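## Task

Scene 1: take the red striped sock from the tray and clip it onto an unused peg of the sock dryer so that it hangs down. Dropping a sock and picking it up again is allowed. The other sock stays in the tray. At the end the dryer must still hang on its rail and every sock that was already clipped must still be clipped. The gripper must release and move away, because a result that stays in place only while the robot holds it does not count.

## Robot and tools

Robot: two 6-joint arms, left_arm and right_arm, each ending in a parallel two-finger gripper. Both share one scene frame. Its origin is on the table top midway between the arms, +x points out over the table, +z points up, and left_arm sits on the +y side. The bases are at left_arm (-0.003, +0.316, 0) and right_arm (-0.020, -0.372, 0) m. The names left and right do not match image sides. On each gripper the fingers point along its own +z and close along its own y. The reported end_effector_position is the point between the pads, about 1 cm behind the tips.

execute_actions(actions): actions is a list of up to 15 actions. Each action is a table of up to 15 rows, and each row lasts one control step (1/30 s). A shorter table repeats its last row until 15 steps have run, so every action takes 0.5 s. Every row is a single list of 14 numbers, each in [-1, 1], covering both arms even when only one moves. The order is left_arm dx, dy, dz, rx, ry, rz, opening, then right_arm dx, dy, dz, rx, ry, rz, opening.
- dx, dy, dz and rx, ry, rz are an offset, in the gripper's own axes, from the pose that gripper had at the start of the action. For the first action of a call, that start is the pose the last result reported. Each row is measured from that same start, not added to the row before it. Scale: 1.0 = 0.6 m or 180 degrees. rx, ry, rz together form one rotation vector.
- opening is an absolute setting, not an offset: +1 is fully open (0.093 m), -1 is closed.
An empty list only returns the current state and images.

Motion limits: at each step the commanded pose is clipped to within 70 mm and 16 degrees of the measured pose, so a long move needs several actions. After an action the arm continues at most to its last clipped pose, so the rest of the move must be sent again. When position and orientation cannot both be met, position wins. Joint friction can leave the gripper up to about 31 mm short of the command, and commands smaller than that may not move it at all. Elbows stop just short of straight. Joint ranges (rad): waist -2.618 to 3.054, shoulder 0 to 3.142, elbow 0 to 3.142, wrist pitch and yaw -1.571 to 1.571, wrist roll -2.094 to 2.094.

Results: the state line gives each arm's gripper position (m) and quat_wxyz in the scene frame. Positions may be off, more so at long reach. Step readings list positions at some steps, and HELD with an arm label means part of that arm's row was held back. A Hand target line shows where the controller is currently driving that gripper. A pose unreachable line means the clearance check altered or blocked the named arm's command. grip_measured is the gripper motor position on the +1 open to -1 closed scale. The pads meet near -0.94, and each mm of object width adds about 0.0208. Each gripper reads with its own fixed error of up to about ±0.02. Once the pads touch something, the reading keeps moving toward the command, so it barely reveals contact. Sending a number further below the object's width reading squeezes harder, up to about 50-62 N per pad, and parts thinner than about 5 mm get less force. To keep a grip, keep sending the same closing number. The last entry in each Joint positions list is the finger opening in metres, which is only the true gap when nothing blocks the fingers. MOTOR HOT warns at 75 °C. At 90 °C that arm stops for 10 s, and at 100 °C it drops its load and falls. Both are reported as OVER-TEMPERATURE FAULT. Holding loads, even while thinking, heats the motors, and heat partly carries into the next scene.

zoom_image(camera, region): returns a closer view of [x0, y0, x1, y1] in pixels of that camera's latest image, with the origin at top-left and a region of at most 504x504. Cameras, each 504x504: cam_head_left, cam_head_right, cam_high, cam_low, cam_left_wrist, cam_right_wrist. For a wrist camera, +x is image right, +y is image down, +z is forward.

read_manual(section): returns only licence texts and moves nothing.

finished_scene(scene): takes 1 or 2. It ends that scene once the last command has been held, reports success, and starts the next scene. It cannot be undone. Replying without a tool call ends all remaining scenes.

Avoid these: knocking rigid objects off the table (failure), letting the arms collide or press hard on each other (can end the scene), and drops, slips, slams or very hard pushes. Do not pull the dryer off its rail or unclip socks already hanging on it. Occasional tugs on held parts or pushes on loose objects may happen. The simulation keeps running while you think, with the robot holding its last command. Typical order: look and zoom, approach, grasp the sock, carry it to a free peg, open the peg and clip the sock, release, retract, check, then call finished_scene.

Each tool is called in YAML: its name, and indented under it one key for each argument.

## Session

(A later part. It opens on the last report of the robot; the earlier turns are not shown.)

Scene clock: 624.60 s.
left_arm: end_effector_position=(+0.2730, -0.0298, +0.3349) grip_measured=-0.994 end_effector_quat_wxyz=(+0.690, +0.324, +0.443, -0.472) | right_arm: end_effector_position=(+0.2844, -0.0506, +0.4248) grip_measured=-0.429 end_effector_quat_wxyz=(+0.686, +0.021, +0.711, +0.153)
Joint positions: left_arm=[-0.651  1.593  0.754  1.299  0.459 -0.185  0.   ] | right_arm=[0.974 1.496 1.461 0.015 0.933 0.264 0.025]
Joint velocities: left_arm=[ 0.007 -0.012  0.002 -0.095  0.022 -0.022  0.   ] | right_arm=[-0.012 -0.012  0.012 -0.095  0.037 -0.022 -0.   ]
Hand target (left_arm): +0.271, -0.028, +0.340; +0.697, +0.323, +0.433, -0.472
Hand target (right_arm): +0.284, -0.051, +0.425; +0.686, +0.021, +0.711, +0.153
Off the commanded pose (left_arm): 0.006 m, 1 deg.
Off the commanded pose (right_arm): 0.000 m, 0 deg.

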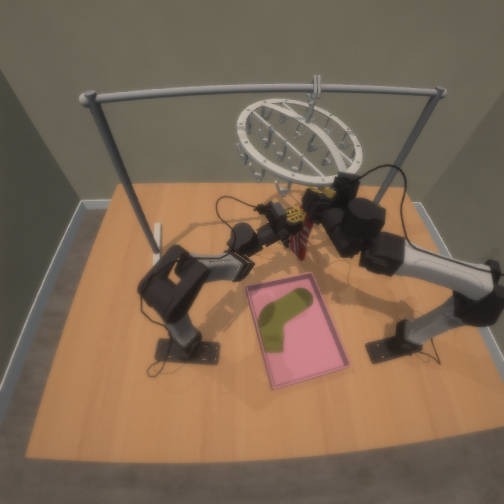

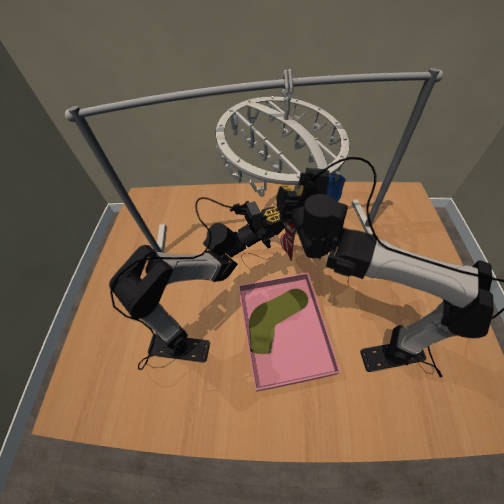

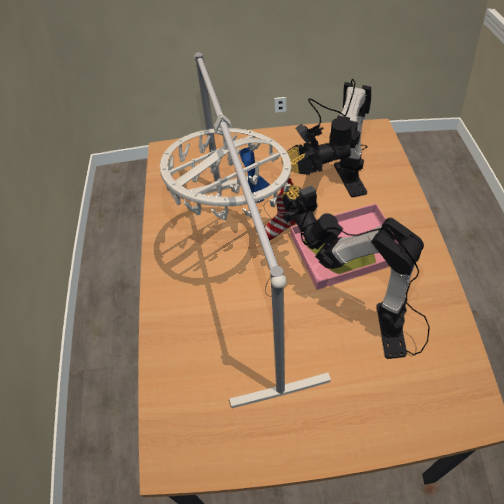

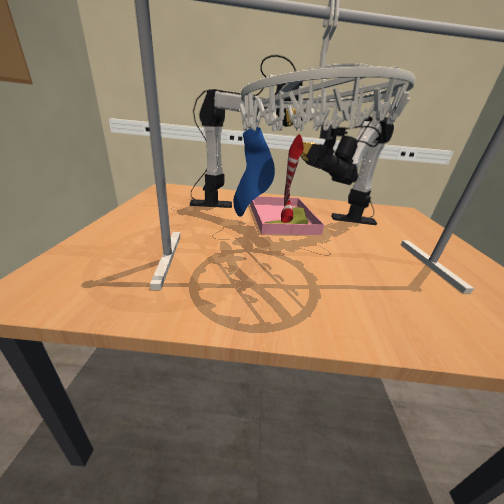

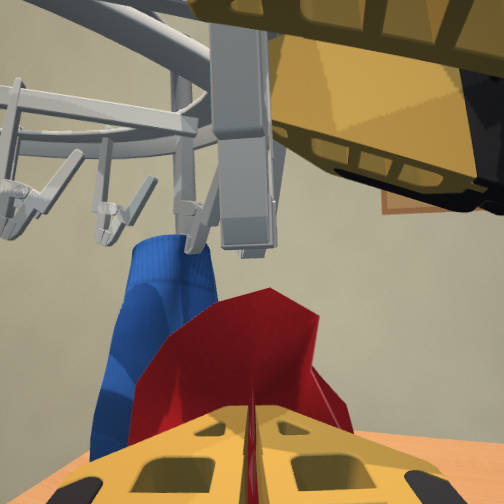

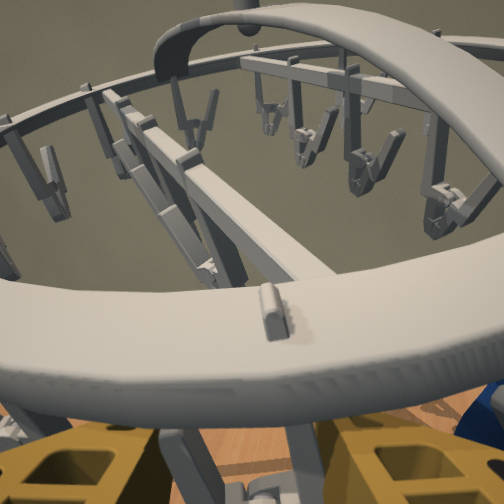

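execute_actions:
  actions:
    - [[-0.0037,-0.0008,-0.0001,0.0005,-0.0028,0.0014,-1,0,0,0,0,0,0,-0.44],[-0.0074,-0.0015,-0.0002,0.0011,-0.0056,0.0028,-1,0,0,0,0,0,0,-0.44],[-0.011,-0.0023,-0.0003,0.0016,-0.0084,0.0042,-1,0,0,0,0,0,0,-0.44],[-0.0147,-0.003,-0.0004,0.0021,-0.0113,0.0057,-1,0,0,0,0,0,0,-0.44],[-0.0184,-0.0038,-0.0005,0.0026,-0.0141,0.0071,-1,0,0,0,0,0,0,-0.44],[-0.022,-0.0045,-0.0007,0.0032,-0.0169,0.0085,-1,0,0,0,0,0,0,-0.44],[-0.0257,-0.0053,-0.0009,0.0037,-0.0197,0.0099,-1,0,0,0,0,0,0,-0.44],[-0.0294,-0.006,-0.0011,0.0042,-0.0225,0.0113,-1,0,0,0,0,0,0,-0.44]]

Scene clock: 643.27 s.
left_arm: end_effector_position=(+0.2692, -0.0263, +0.3447) grip_measured=-0.994 end_effector_quat_wxyz=(+0.703, +0.321, +0.423, -0.473) | right_arm: end_effector_position=(+0.2844, -0.0506, +0.4248) grip_measured=-0.429 end_effector_quat_wxyz=(+0.686, +0.021, +0.711, +0.153)
Joint positions: left_arm=[-0.651  1.593  0.754  1.348  0.459 -0.185  0.   ] | right_arm=[0.974 1.496 1.461 0.015 0.933 0.264 0.025]
Joint velocities: left_arm=[ 0.007  0.017 -0.002  0.081 -0.037 -0.037  0.   ] | right_arm=[-0.012  0.002 -0.002  0.007 -0.066  0.066  0.002]
Hand target (left_arm): +0.266, -0.024, +0.351; +0.711, +0.320, +0.410, -0.474
Hand target (right_arm): +0.284, -0.051, +0.425; +0.686, +0.021, +0.711, +0.153
Off the commanded pose (left_arm): 0.007 m, 2 deg.
Off the commanded pose (right_arm): 0.000 m, 0 deg.
Step readings (end_effector_position):
0: left_arm (+0.2730, -0.0297, +0.3350) | right_arm (+0.2844, -0.0506, +0.4248)
1: left_arm (+0.2730, -0.0297, +0.3350) | right_arm (+0.2844, -0.0506, +0.4248)
2: left_arm (+0.2730, -0.0297, +0.3350) | right_arm (+0.2844, -0.0506, +0.4248)
4: left_arm (+0.2728, -0.0296, +0.3354) | right_arm (+0.2844, -0.0506, +0.4248)
8: left_arm (+0.2712, -0.0282, +0.3396) | right_arm (+0.2844, -0.0506, +0.4248)
15: end_effector_position above

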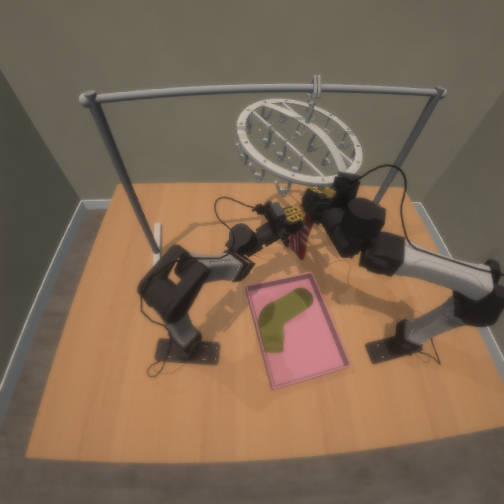

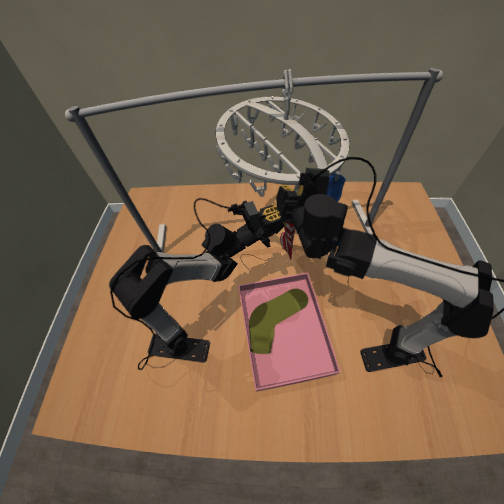

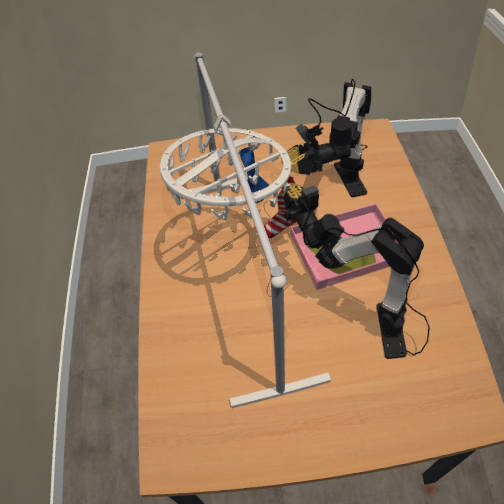

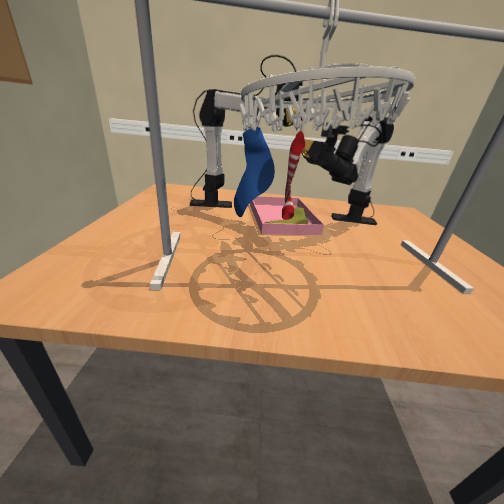

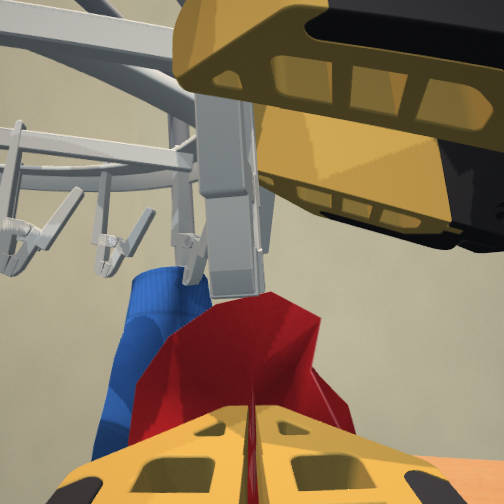

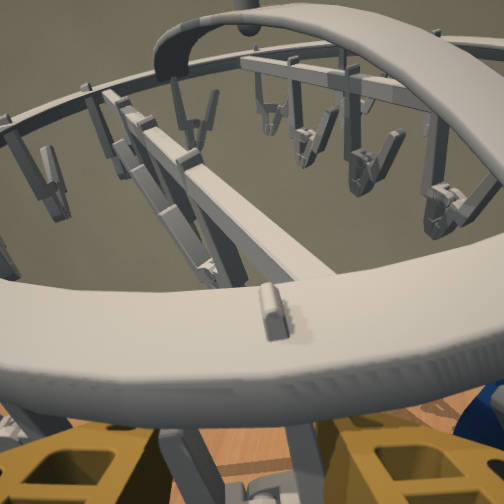

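execute_actions:
  actions: []

zoom_image:
  camera: "cam_low"
  region: [280, 110, 325, 155]

zoom_image:
  camera: "cam_left_wrist"
  region: [150, 200, 350, 400]

Scene clock: 644.90 s.
left_arm: end_effector_position=(+0.2690, -0.0261, +0.3452) grip_measured=-0.994 end_effector_quat_wxyz=(+0.704, +0.321, +0.421, -0.473) | right_arm: end_effector_position=(+0.2844, -0.0506, +0.4248) grip_measured=-0.429 end_effector_quat_wxyz=(+0.686, +0.021, +0.711, +0.153)
Joint positions: left_arm=[-0.651  1.593  0.754  1.351  0.459 -0.185  0.   ] | right_arm=[0.974 1.496 1.461 0.015 0.933 0.264 0.025]
Joint velocities: left_arm=[-0.007  0.002 -0.017 -0.022  0.007  0.007  0.   ] | right_arm=[-0.002 -0.012 -0.017 -0.081  0.007 -0.007 -0.001]
Hand target (left_arm): +0.266, -0.024, +0.351; +0.711, +0.320, +0.410, -0.474
Hand target (right_arm): +0.284, -0.051, +0.425; +0.686, +0.021, +0.711, +0.153
Off the commanded pose (left_arm): 0.006 m, 2 deg.
Off the commanded pose (right_arm): 0.000 m, 0 deg.

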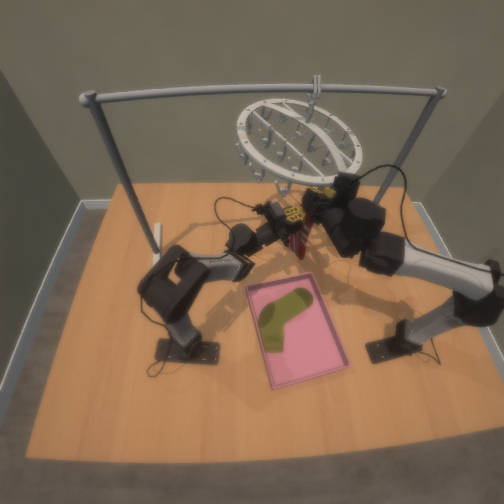

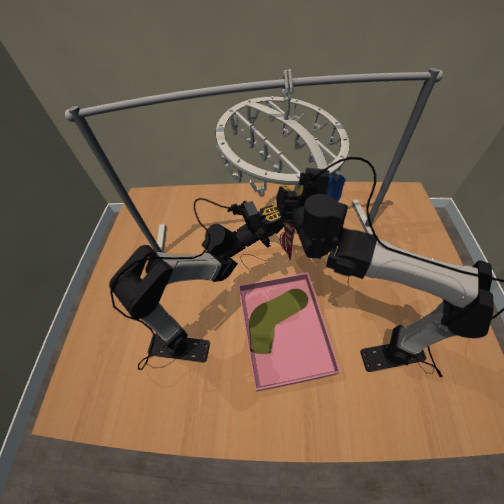

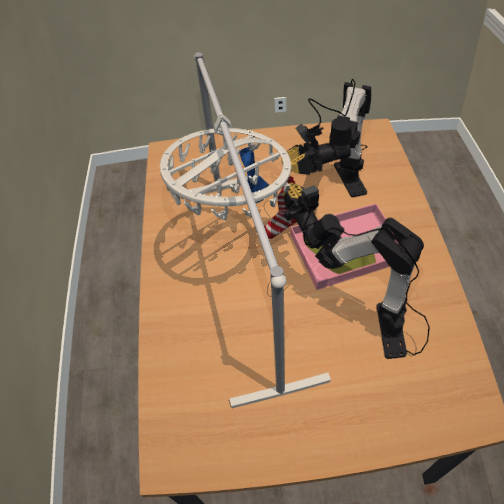

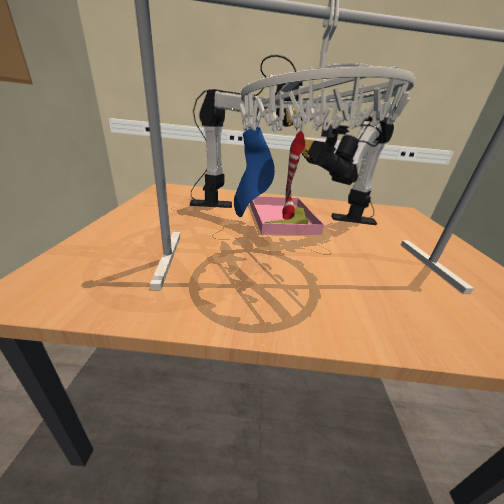

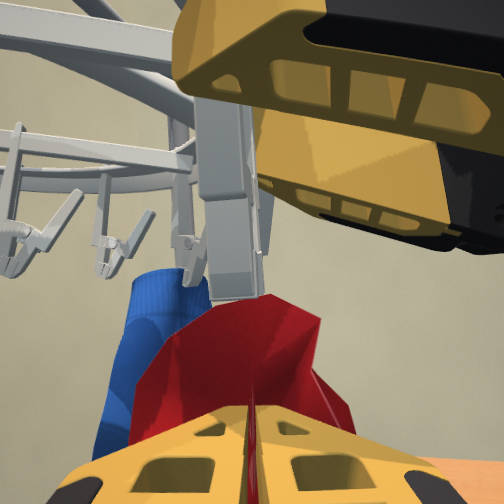

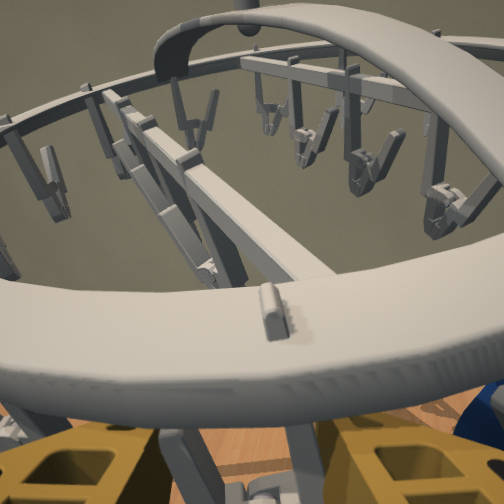

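Region (280, 110, 325, 155) of cam_low's 504x504 image, scaled by 11.200, with more detail than that image has.

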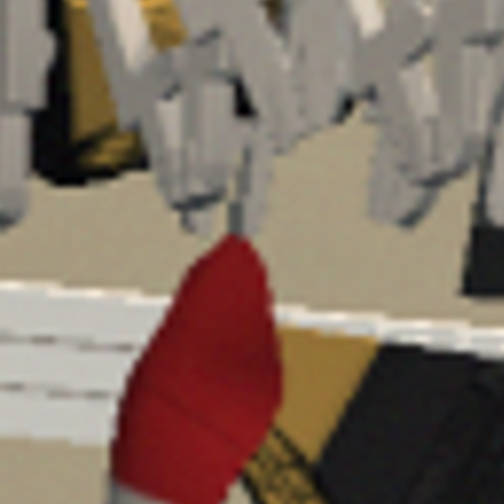

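Region (150, 200, 350, 400) of cam_left_wrist's 504x504 image, scaled by 2.520, with more detail than that image has.

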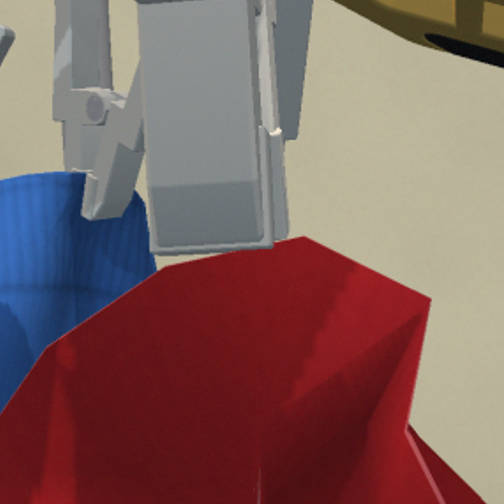

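execute_actions:
  actions:
    - [[0,0,0,0,0,0,-1,0.0006,0.0022,0,-0.0025,0.0007,0,-0.44],[0,0,0,0,0,0,-1,0.0012,0.0044,-0.0001,-0.005,0.0014,0,-0.44],[0,0,0,0,0,0,-1,0.0018,0.0066,-0.0001,-0.0075,0.002,0,-0.44],[0,0,0,0,0,0,-1,0.0024,0.0088,-0.0002,-0.01,0.0027,0,-0.44],[0,0,0,0,0,0,-1,0.003,0.011,-0.0003,-0.0125,0.0034,0,-0.44],[0,0,0,0,0,0,-1,0.0036,0.0132,-0.0004,-0.015,0.004,0,-0.44],[0,0,0,0,0,0,-1,0.0042,0.0154,-0.0005,-0.0175,0.0047,0,-0.44],[0,0,0,0,0,0,-1,0.0048,0.0176,-0.0006,-0.02,0.0054,0,-0.44]]

Scene clock: 659.57 s.
left_arm: end_effector_position=(+0.2690, -0.0261, +0.3452) grip_measured=-0.994 end_effector_quat_wxyz=(+0.704, +0.321, +0.421, -0.473) | right_arm: end_effector_position=(+0.2826, -0.0422, +0.4247) grip_measured=-0.429 end_effector_quat_wxyz=(+0.682, +0.003, +0.711, +0.170)
Joint positions: left_arm=[-0.651  1.593  0.754  1.351  0.459 -0.185  0.   ] | right_arm=[0.974 1.496 1.461 0.015 0.883 0.264 0.025]
Joint velocities: left_arm=[ 0.017  0.002  0.002 -0.066 -0.066  0.007  0.   ] | right_arm=[ 0.012  0.002  0.002 -0.007 -0.081  0.037  0.   ]
Hand target (left_arm): +0.269, -0.026, +0.345; +0.704, +0.321, +0.421, -0.473
Hand target (right_arm): +0.282, -0.040, +0.425; +0.681, -0.002, +0.711, +0.175
Off the commanded pose (left_arm): 0.000 m, 0 deg.
Off the commanded pose (right_arm): 0.002 m, 1 deg.
Step readings (end_effector_position):
0: left_arm (+0.2690, -0.0261, +0.3452) | right_arm (+0.2844, -0.0506, +0.4248)
1: left_arm (+0.2690, -0.0261, +0.3452) | right_arm (+0.2843, -0.0505, +0.4248)
2: left_arm (+0.2690, -0.0261, +0.3452) | right_arm (+0.2843, -0.0501, +0.4248)
4: left_arm (+0.2690, -0.0261, +0.3452) | right_arm (+0.2841, -0.0491, +0.4248)
8: left_arm (+0.2690, -0.0261, +0.3452) | right_arm (+0.2834, -0.0459, +0.4248)
15: end_effector_position above

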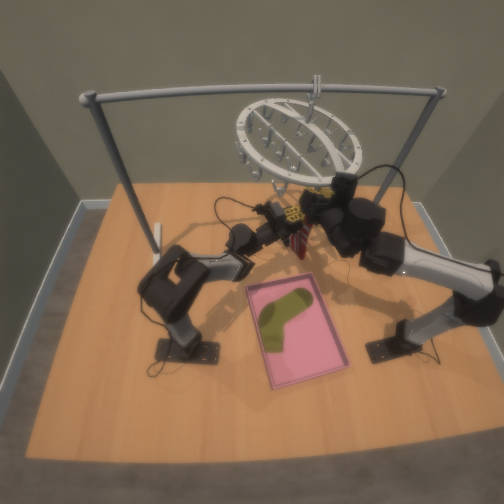

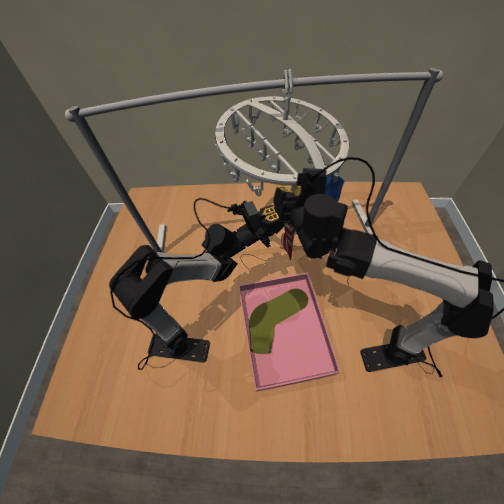

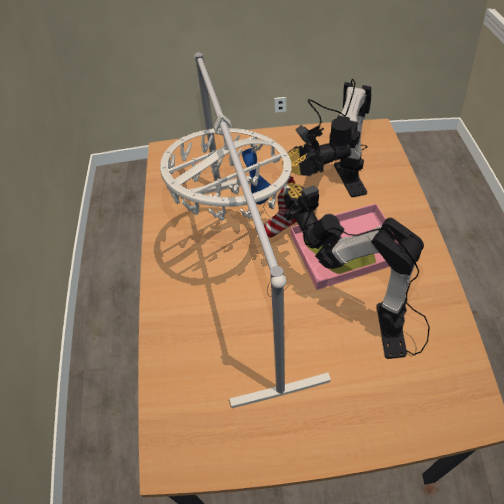

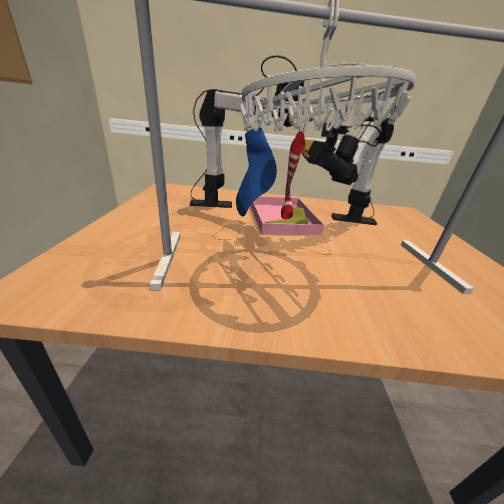

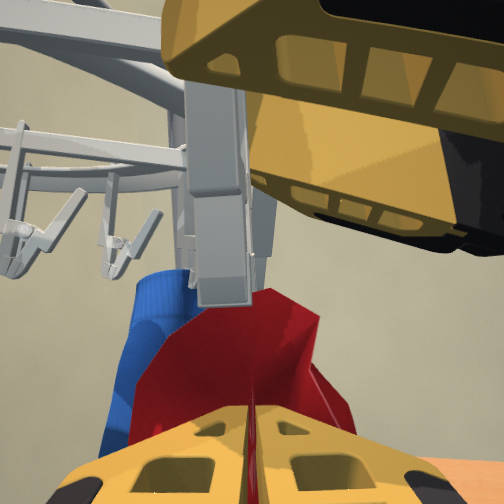

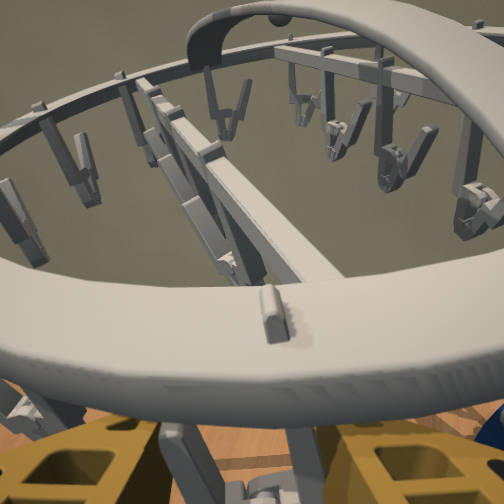

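execute_actions:
  actions: []

zoom_image:
  camera: "cam_low"
  region: [280, 110, 325, 155]

zoom_image:
  camera: "cam_left_wrist"
  region: [150, 200, 350, 400]

Scene clock: 661.33 s.
left_arm: end_effector_position=(+0.2690, -0.0261, +0.3452) grip_measured=-0.994 end_effector_quat_wxyz=(+0.704, +0.321, +0.421, -0.473) | right_arm: end_effector_position=(+0.2823, -0.0414, +0.4247) grip_measured=-0.429 end_effector_quat_wxyz=(+0.681, +0.002, +0.712, +0.172)
Joint positions: left_arm=[-0.651  1.593  0.754  1.351  0.459 -0.185  0.   ] | right_arm=[0.974 1.496 1.461 0.015 0.878 0.264 0.025]
Joint velocities: left_arm=[ 0.012  0.002 -0.002 -0.007 -0.051  0.007  0.   ] | right_arm=[-0.002 -0.012  0.012 -0.007  0.022  0.007  0.   ]
Hand target (left_arm): +0.269, -0.026, +0.345; +0.704, +0.321, +0.421, -0.473
Hand target (right_arm): +0.282, -0.040, +0.425; +0.681, -0.002, +0.711, +0.175
Off the commanded pose (left_arm): 0.000 m, 0 deg.
Off the commanded pose (right_arm): 0.002 m, 1 deg.

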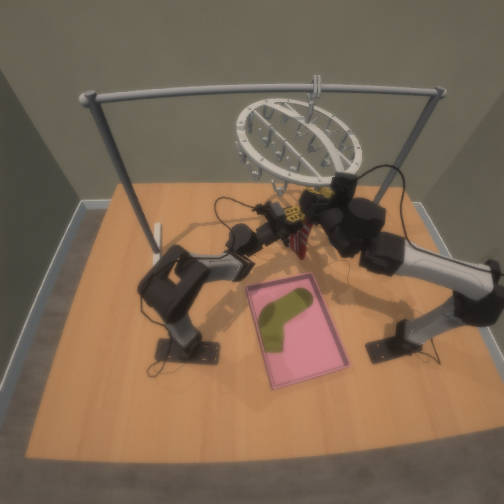

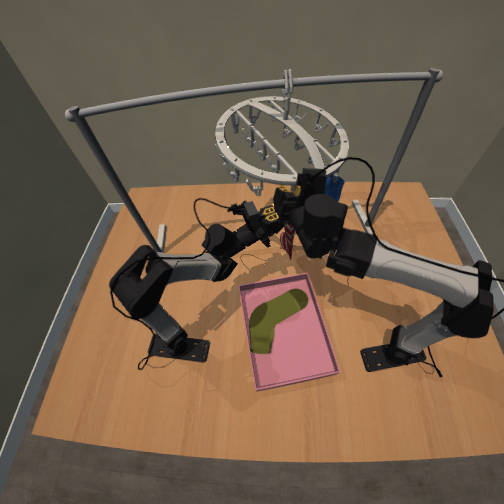

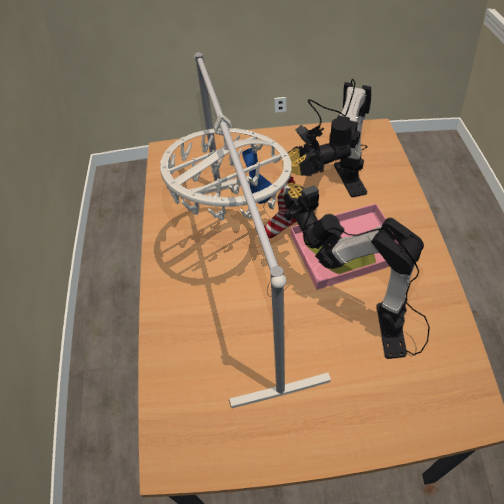

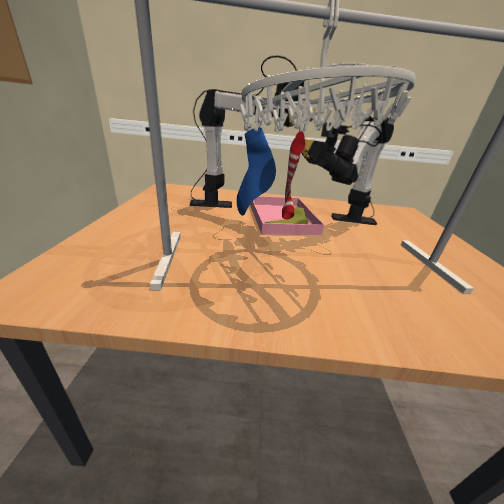

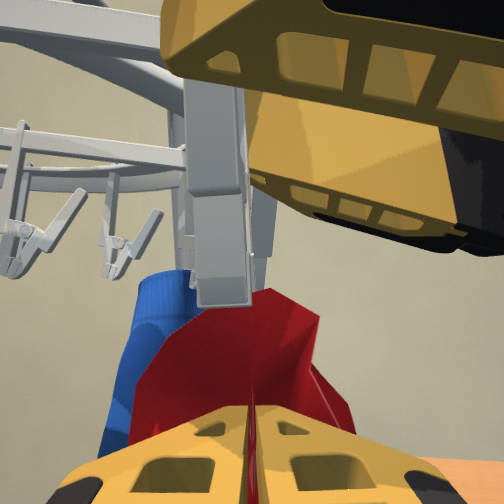

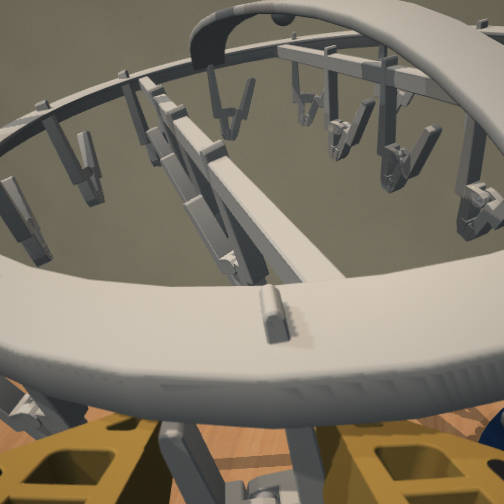

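Region (280, 110, 325, 155) of cam_low's 504x504 image, scaled by 11.200, with more detail than that image has.

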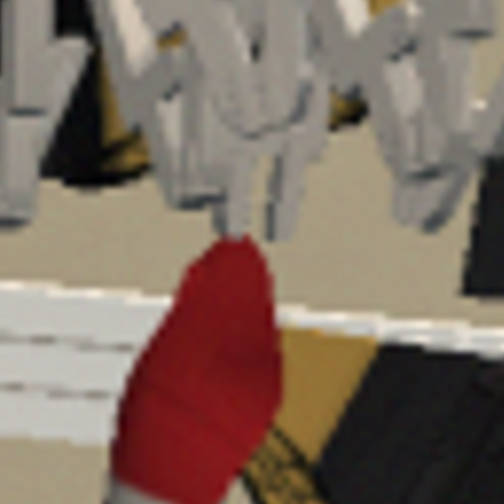

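Region (150, 200, 350, 400) of cam_left_wrist's 504x504 image, scaled by 2.520, with more detail than that image has.

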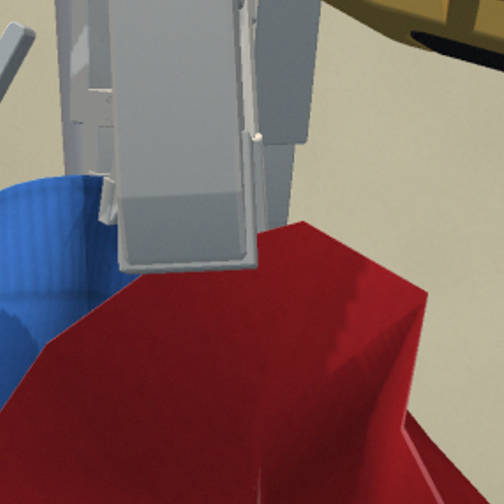

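execute_actions:
  actions:
    - [[-0.0049,0.0008,0,-0.0012,-0.0039,0.0018,-1,0.0004,0.0013,0,-0.0015,0.0004,0,-0.44],[-0.0098,0.0016,-0.0001,-0.0024,-0.0077,0.0035,-1,0.0007,0.0027,0,-0.0031,0.0008,0,-0.44],[-0.0113,0.002,-0.0002,-0.003,-0.0089,0.004,-1,0.0009,0.0035,0,-0.004,0.001,0,-0.44],[-0.0128,0.0024,-0.0002,-0.0036,-0.0101,0.0046,-1,0.0011,0.0043,-0.0001,-0.0049,0.0013,0,-0.44],[-0.0143,0.0028,-0.0003,-0.0042,-0.0113,0.0051,-1,0.0013,0.005,-0.0001,-0.0057,0.0015,0,-0.44],[-0.0158,0.0032,-0.0004,-0.0048,-0.0125,0.0057,-1,0.0016,0.0058,-0.0001,-0.0066,0.0018,0,-0.44],[-0.0174,0.0036,-0.0005,-0.0053,-0.0137,0.0062,-1,0.0018,0.0066,-0.0001,-0.0075,0.002,0,-0.44],[-0.0189,0.004,-0.0005,-0.0059,-0.0149,0.0067,-1,0.002,0.0074,-0.0002,-0.0084,0.0022,0,-0.44],[-0.0204,0.0044,-0.0006,-0.0065,-0.0161,0.0073,-1,0.0022,0.0081,-0.0002,-0.0092,0.0025,0,-0.44],[-0.0219,0.0048,-0.0007,-0.0071,-0.0173,0.0078,-1,0.0024,0.0089,-0.0002,-0.0101,0.0027,0,-0.44]]

Scene clock: 690.17 s.
left_arm: end_effector_position=(+0.2697, -0.0227, +0.3512) grip_measured=-0.994 end_effector_quat_wxyz=(+0.715, +0.311, +0.414, -0.470) | right_arm: end_effector_position=(+0.2815, -0.0382, +0.4247) grip_measured=-0.429 end_effector_quat_wxyz=(+0.679, -0.005, +0.712, +0.179)
Joint positions: left_arm=[-0.651  1.593  0.754  1.378  0.438 -0.185  0.   ] | right_arm=[0.974 1.496 1.461 0.015 0.858 0.264 0.025]
Joint velocities: left_arm=[ 0.002  0.002 -0.027  0.037  0.037 -0.022  0.   ] | right_arm=[-0.007 -0.007  0.007 -0.007  0.007 -0.037  0.001]
Hand target (left_arm): +0.269, -0.020, +0.357; +0.724, +0.306, +0.403, -0.468
Hand target (right_arm): +0.281, -0.036, +0.425; +0.678, -0.010, +0.712, +0.183
Off the commanded pose (left_arm): 0.007 m, 2 deg.
Off the commanded pose (right_arm): 0.002 m, 1 deg.
Step readings (end_effector_position):
0: left_arm (+0.2690, -0.0261, +0.3452) | right_arm (+0.2823, -0.0414, +0.4247)
1: left_arm (+0.2690, -0.0261, +0.3452) | right_arm (+0.2823, -0.0414, +0.4247)
2: left_arm (+0.2690, -0.0261, +0.3453) | right_arm (+0.2823, -0.0414, +0.4247)
4: left_arm (+0.2692, -0.0258, +0.3457) | right_arm (+0.2823, -0.0411, +0.4247)
8: left_arm (+0.2696, -0.0246, +0.3477) | right_arm (+0.2820, -0.0401, +0.4247)
15: end_effector_position above

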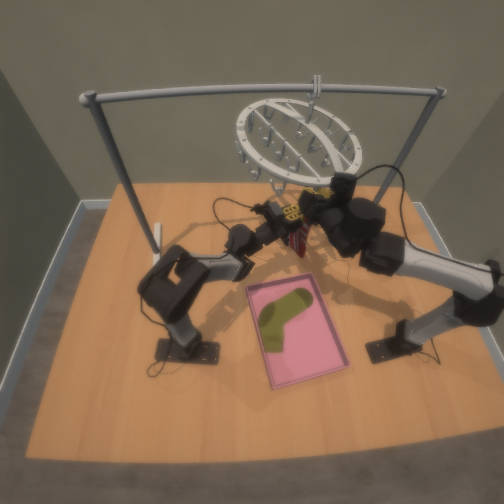

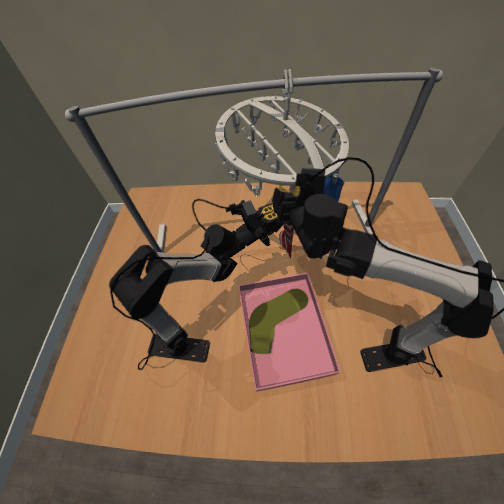

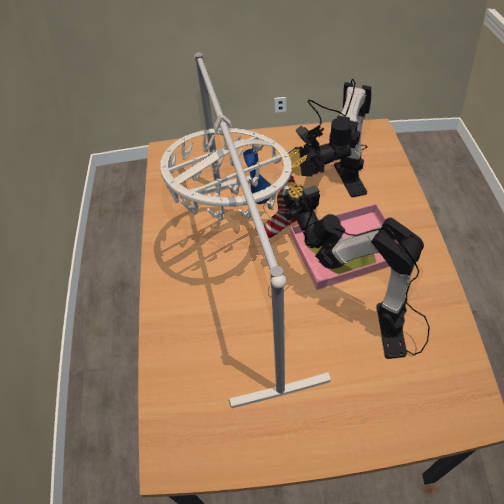

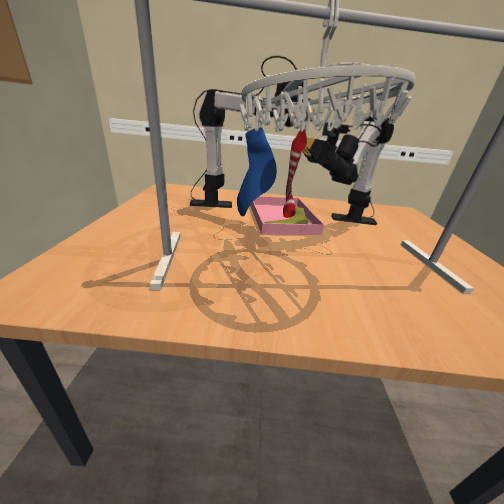

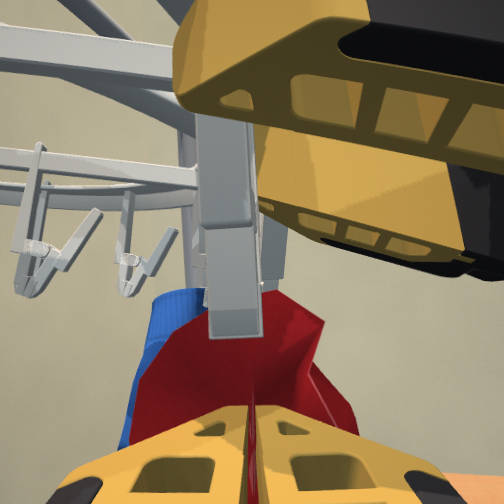

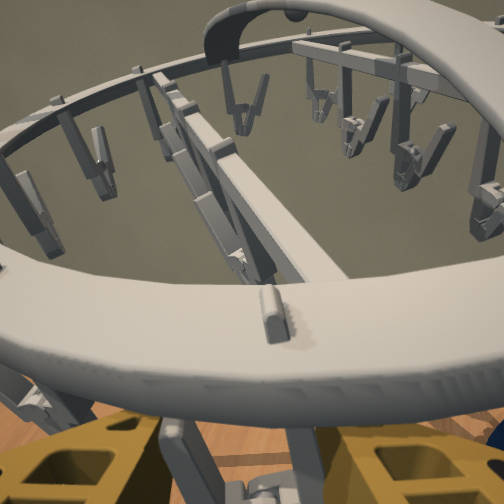

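execute_actions:
  actions: []

zoom_image:
  camera: "cam_low"
  region: [280, 110, 325, 155]

zoom_image:
  camera: "cam_left_wrist"
  region: [150, 220, 350, 420]

Scene clock: 691.97 s.
left_arm: end_effector_position=(+0.2698, -0.0222, +0.3520) grip_measured=-0.994 end_effector_quat_wxyz=(+0.716, +0.310, +0.412, -0.470) | right_arm: end_effector_position=(+0.2814, -0.0378, +0.4246) grip_measured=-0.429 end_effector_quat_wxyz=(+0.679, -0.006, +0.712, +0.180)
Joint positions: left_arm=[-0.651  1.593  0.754  1.381  0.435 -0.185  0.   ] | right_arm=[0.974 1.496 1.461 0.015 0.855 0.264 0.025]
Joint velocities: left_arm=[-0.002 -0.007 -0.012 -0.095 -0.022  0.037  0.   ] | right_arm=[ 0.002  0.002 -0.007  0.051 -0.051  0.007 -0.   ]
Hand target (left_arm): +0.269, -0.020, +0.357; +0.724, +0.306, +0.403, -0.468
Hand target (right_arm): +0.281, -0.036, +0.425; +0.678, -0.010, +0.712, +0.183
Off the commanded pose (left_arm): 0.006 m, 1 deg.
Off the commanded pose (right_arm): 0.002 m, 1 deg.

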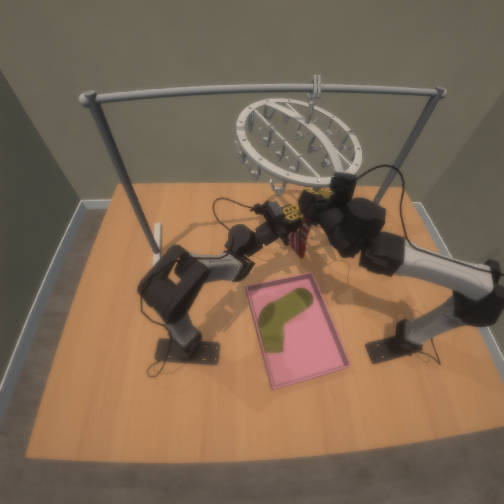

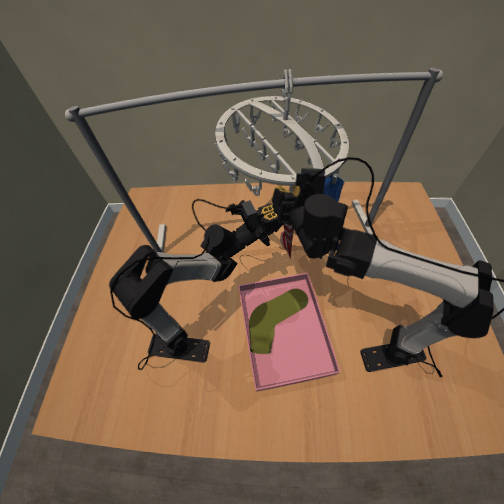

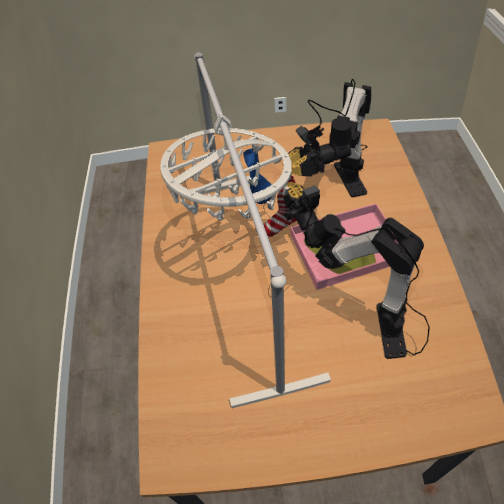

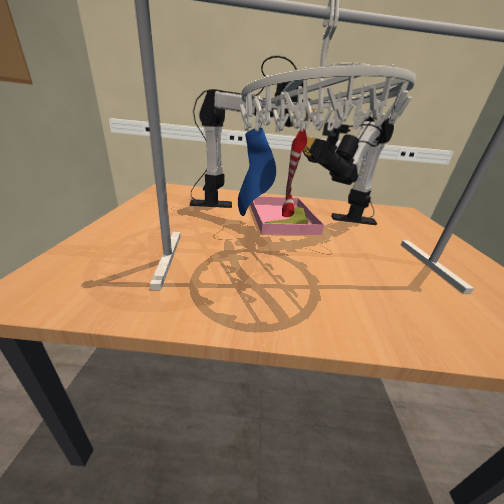

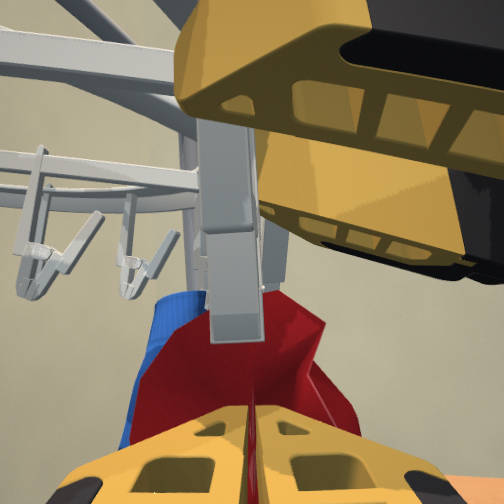

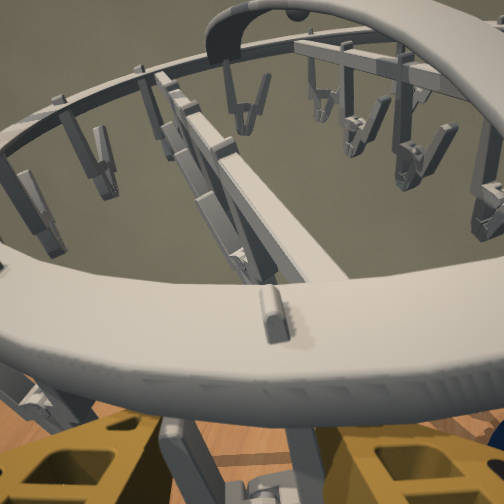

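Region (280, 110, 325, 155) of cam_low's 504x504 image, scaled by 11.200, with more detail than that image has.

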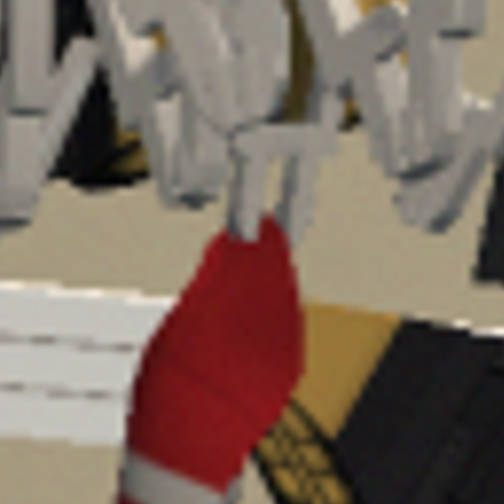

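Region (150, 220, 350, 420) of cam_left_wrist's 504x504 image, scaled by 2.520, with more detail than that image has.

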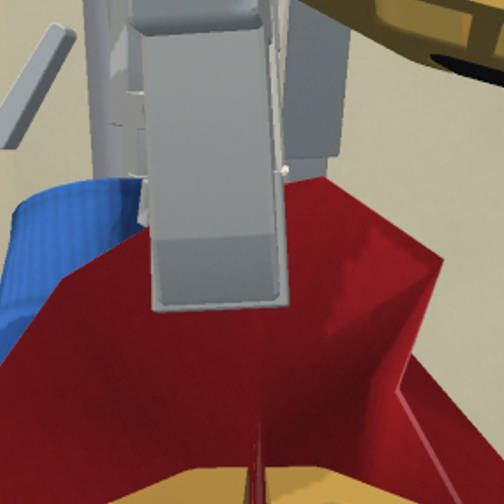

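execute_actions:
  actions:
    - [[-0.0049,0.0008,0,-0.0012,-0.0039,0.0018,-1,0.0004,0.0013,0,-0.0015,0.0004,0,-0.44],[-0.0098,0.0016,-0.0001,-0.0024,-0.0077,0.0035,-1,0.0007,0.0027,0,-0.0031,0.0008,0,-0.44],[-0.0118,0.002,-0.0002,-0.003,-0.0093,0.0042,-1,0.001,0.0037,0,-0.0043,0.0011,0,-0.44],[-0.0138,0.0024,-0.0003,-0.0037,-0.0109,0.0048,-1,0.0013,0.0047,-0.0001,-0.0054,0.0014,0,-0.44],[-0.0158,0.0028,-0.0004,-0.0043,-0.0125,0.0055,-1,0.0015,0.0057,-0.0001,-0.0066,0.0017,0,-0.44],[-0.0179,0.0032,-0.0005,-0.005,-0.0141,0.0061,-1,0.0018,0.0068,-0.0001,-0.0077,0.0021,0,-0.44],[-0.0199,0.0036,-0.0006,-0.0056,-0.0157,0.0068,-1,0.0021,0.0078,-0.0001,-0.0089,0.0024,0,-0.44],[-0.0219,0.004,-0.0007,-0.0062,-0.0173,0.0074,-1,0.0024,0.0088,-0.0002,-0.01,0.0027,0,-0.44],[-0.0239,0.0044,-0.0008,-0.0069,-0.0189,0.0081,-1,0.0026,0.0098,-0.0002,-0.0112,0.003,0,-0.44],[-0.0259,0.0048,-0.0009,-0.0075,-0.0205,0.0087,-1,0.0029,0.0108,-0.0002,-0.0123,0.0033,0,-0.44]]

Scene clock: 702.17 s.
left_arm: end_effector_position=(+0.2702, -0.0186, +0.3579) grip_measured=-0.994 end_effector_quat_wxyz=(+0.727, +0.301, +0.404, -0.467) | right_arm: end_effector_position=(+0.2801, -0.0333, +0.4252) grip_measured=-0.429 end_effector_quat_wxyz=(+0.677, -0.015, +0.711, +0.190)
Joint positions: left_arm=[-0.651  1.593  0.754  1.408  0.416 -0.185  0.   ] | right_arm=[0.974 1.496 1.461 0.018 0.827 0.264 0.025]
Joint velocities: left_arm=[ 0.002 -0.007  0.002  0.125 -0.022 -0.081  0.   ] | right_arm=[ 0.022 -0.012 -0.017  0.037  0.007 -0.066 -0.001]
Hand target (left_arm): +0.269, -0.014, +0.366; +0.739, +0.292, +0.390, -0.465
Hand target (right_arm): +0.279, -0.031, +0.425; +0.675, -0.020, +0.711, +0.193
Off the commanded pose (left_arm): 0.009 m, 2 deg.
Off the commanded pose (right_arm): 0.002 m, 1 deg.
Step readings (end_effector_position):
0: left_arm (+0.2698, -0.0222, +0.3520) | right_arm (+0.2814, -0.0378, +0.4246)
1: left_arm (+0.2698, -0.0222, +0.3520) | right_arm (+0.2814, -0.0378, +0.4246)
2: left_arm (+0.2699, -0.0222, +0.3521) | right_arm (+0.2814, -0.0378, +0.4246)
4: left_arm (+0.2700, -0.0218, +0.3525) | right_arm (+0.2813, -0.0376, +0.4246)
8: left_arm (+0.2702, -0.0205, +0.3547) | right_arm (+0.2809, -0.0360, +0.4246)
15: end_effector_position above

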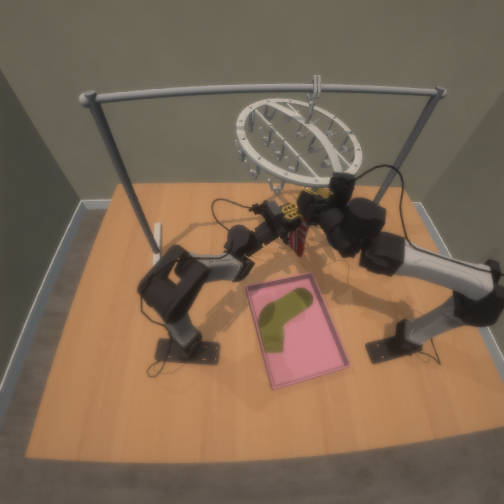

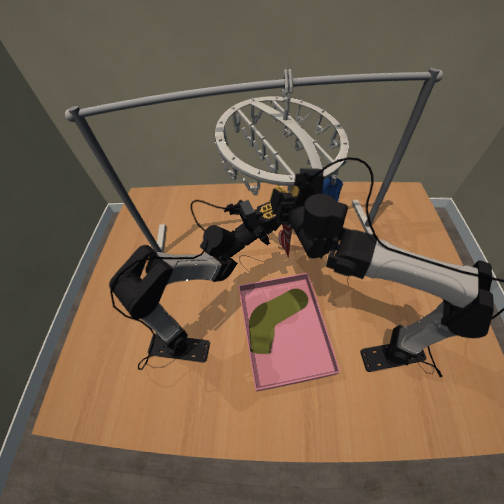

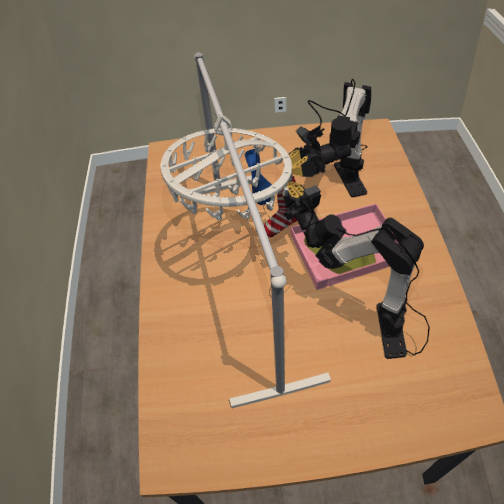

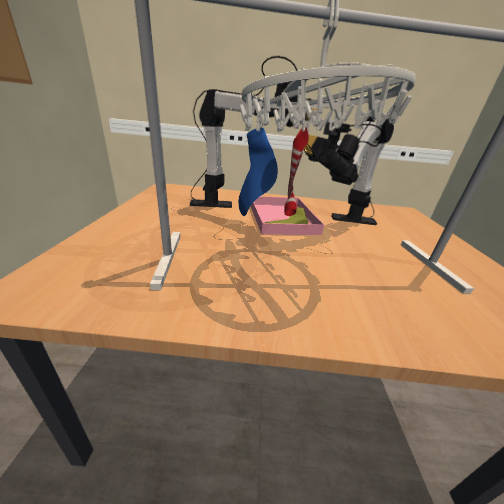

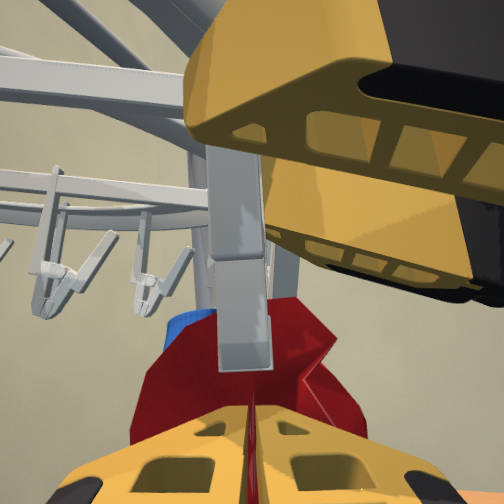

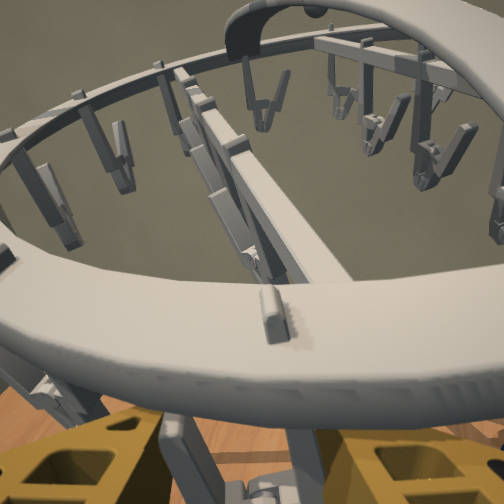

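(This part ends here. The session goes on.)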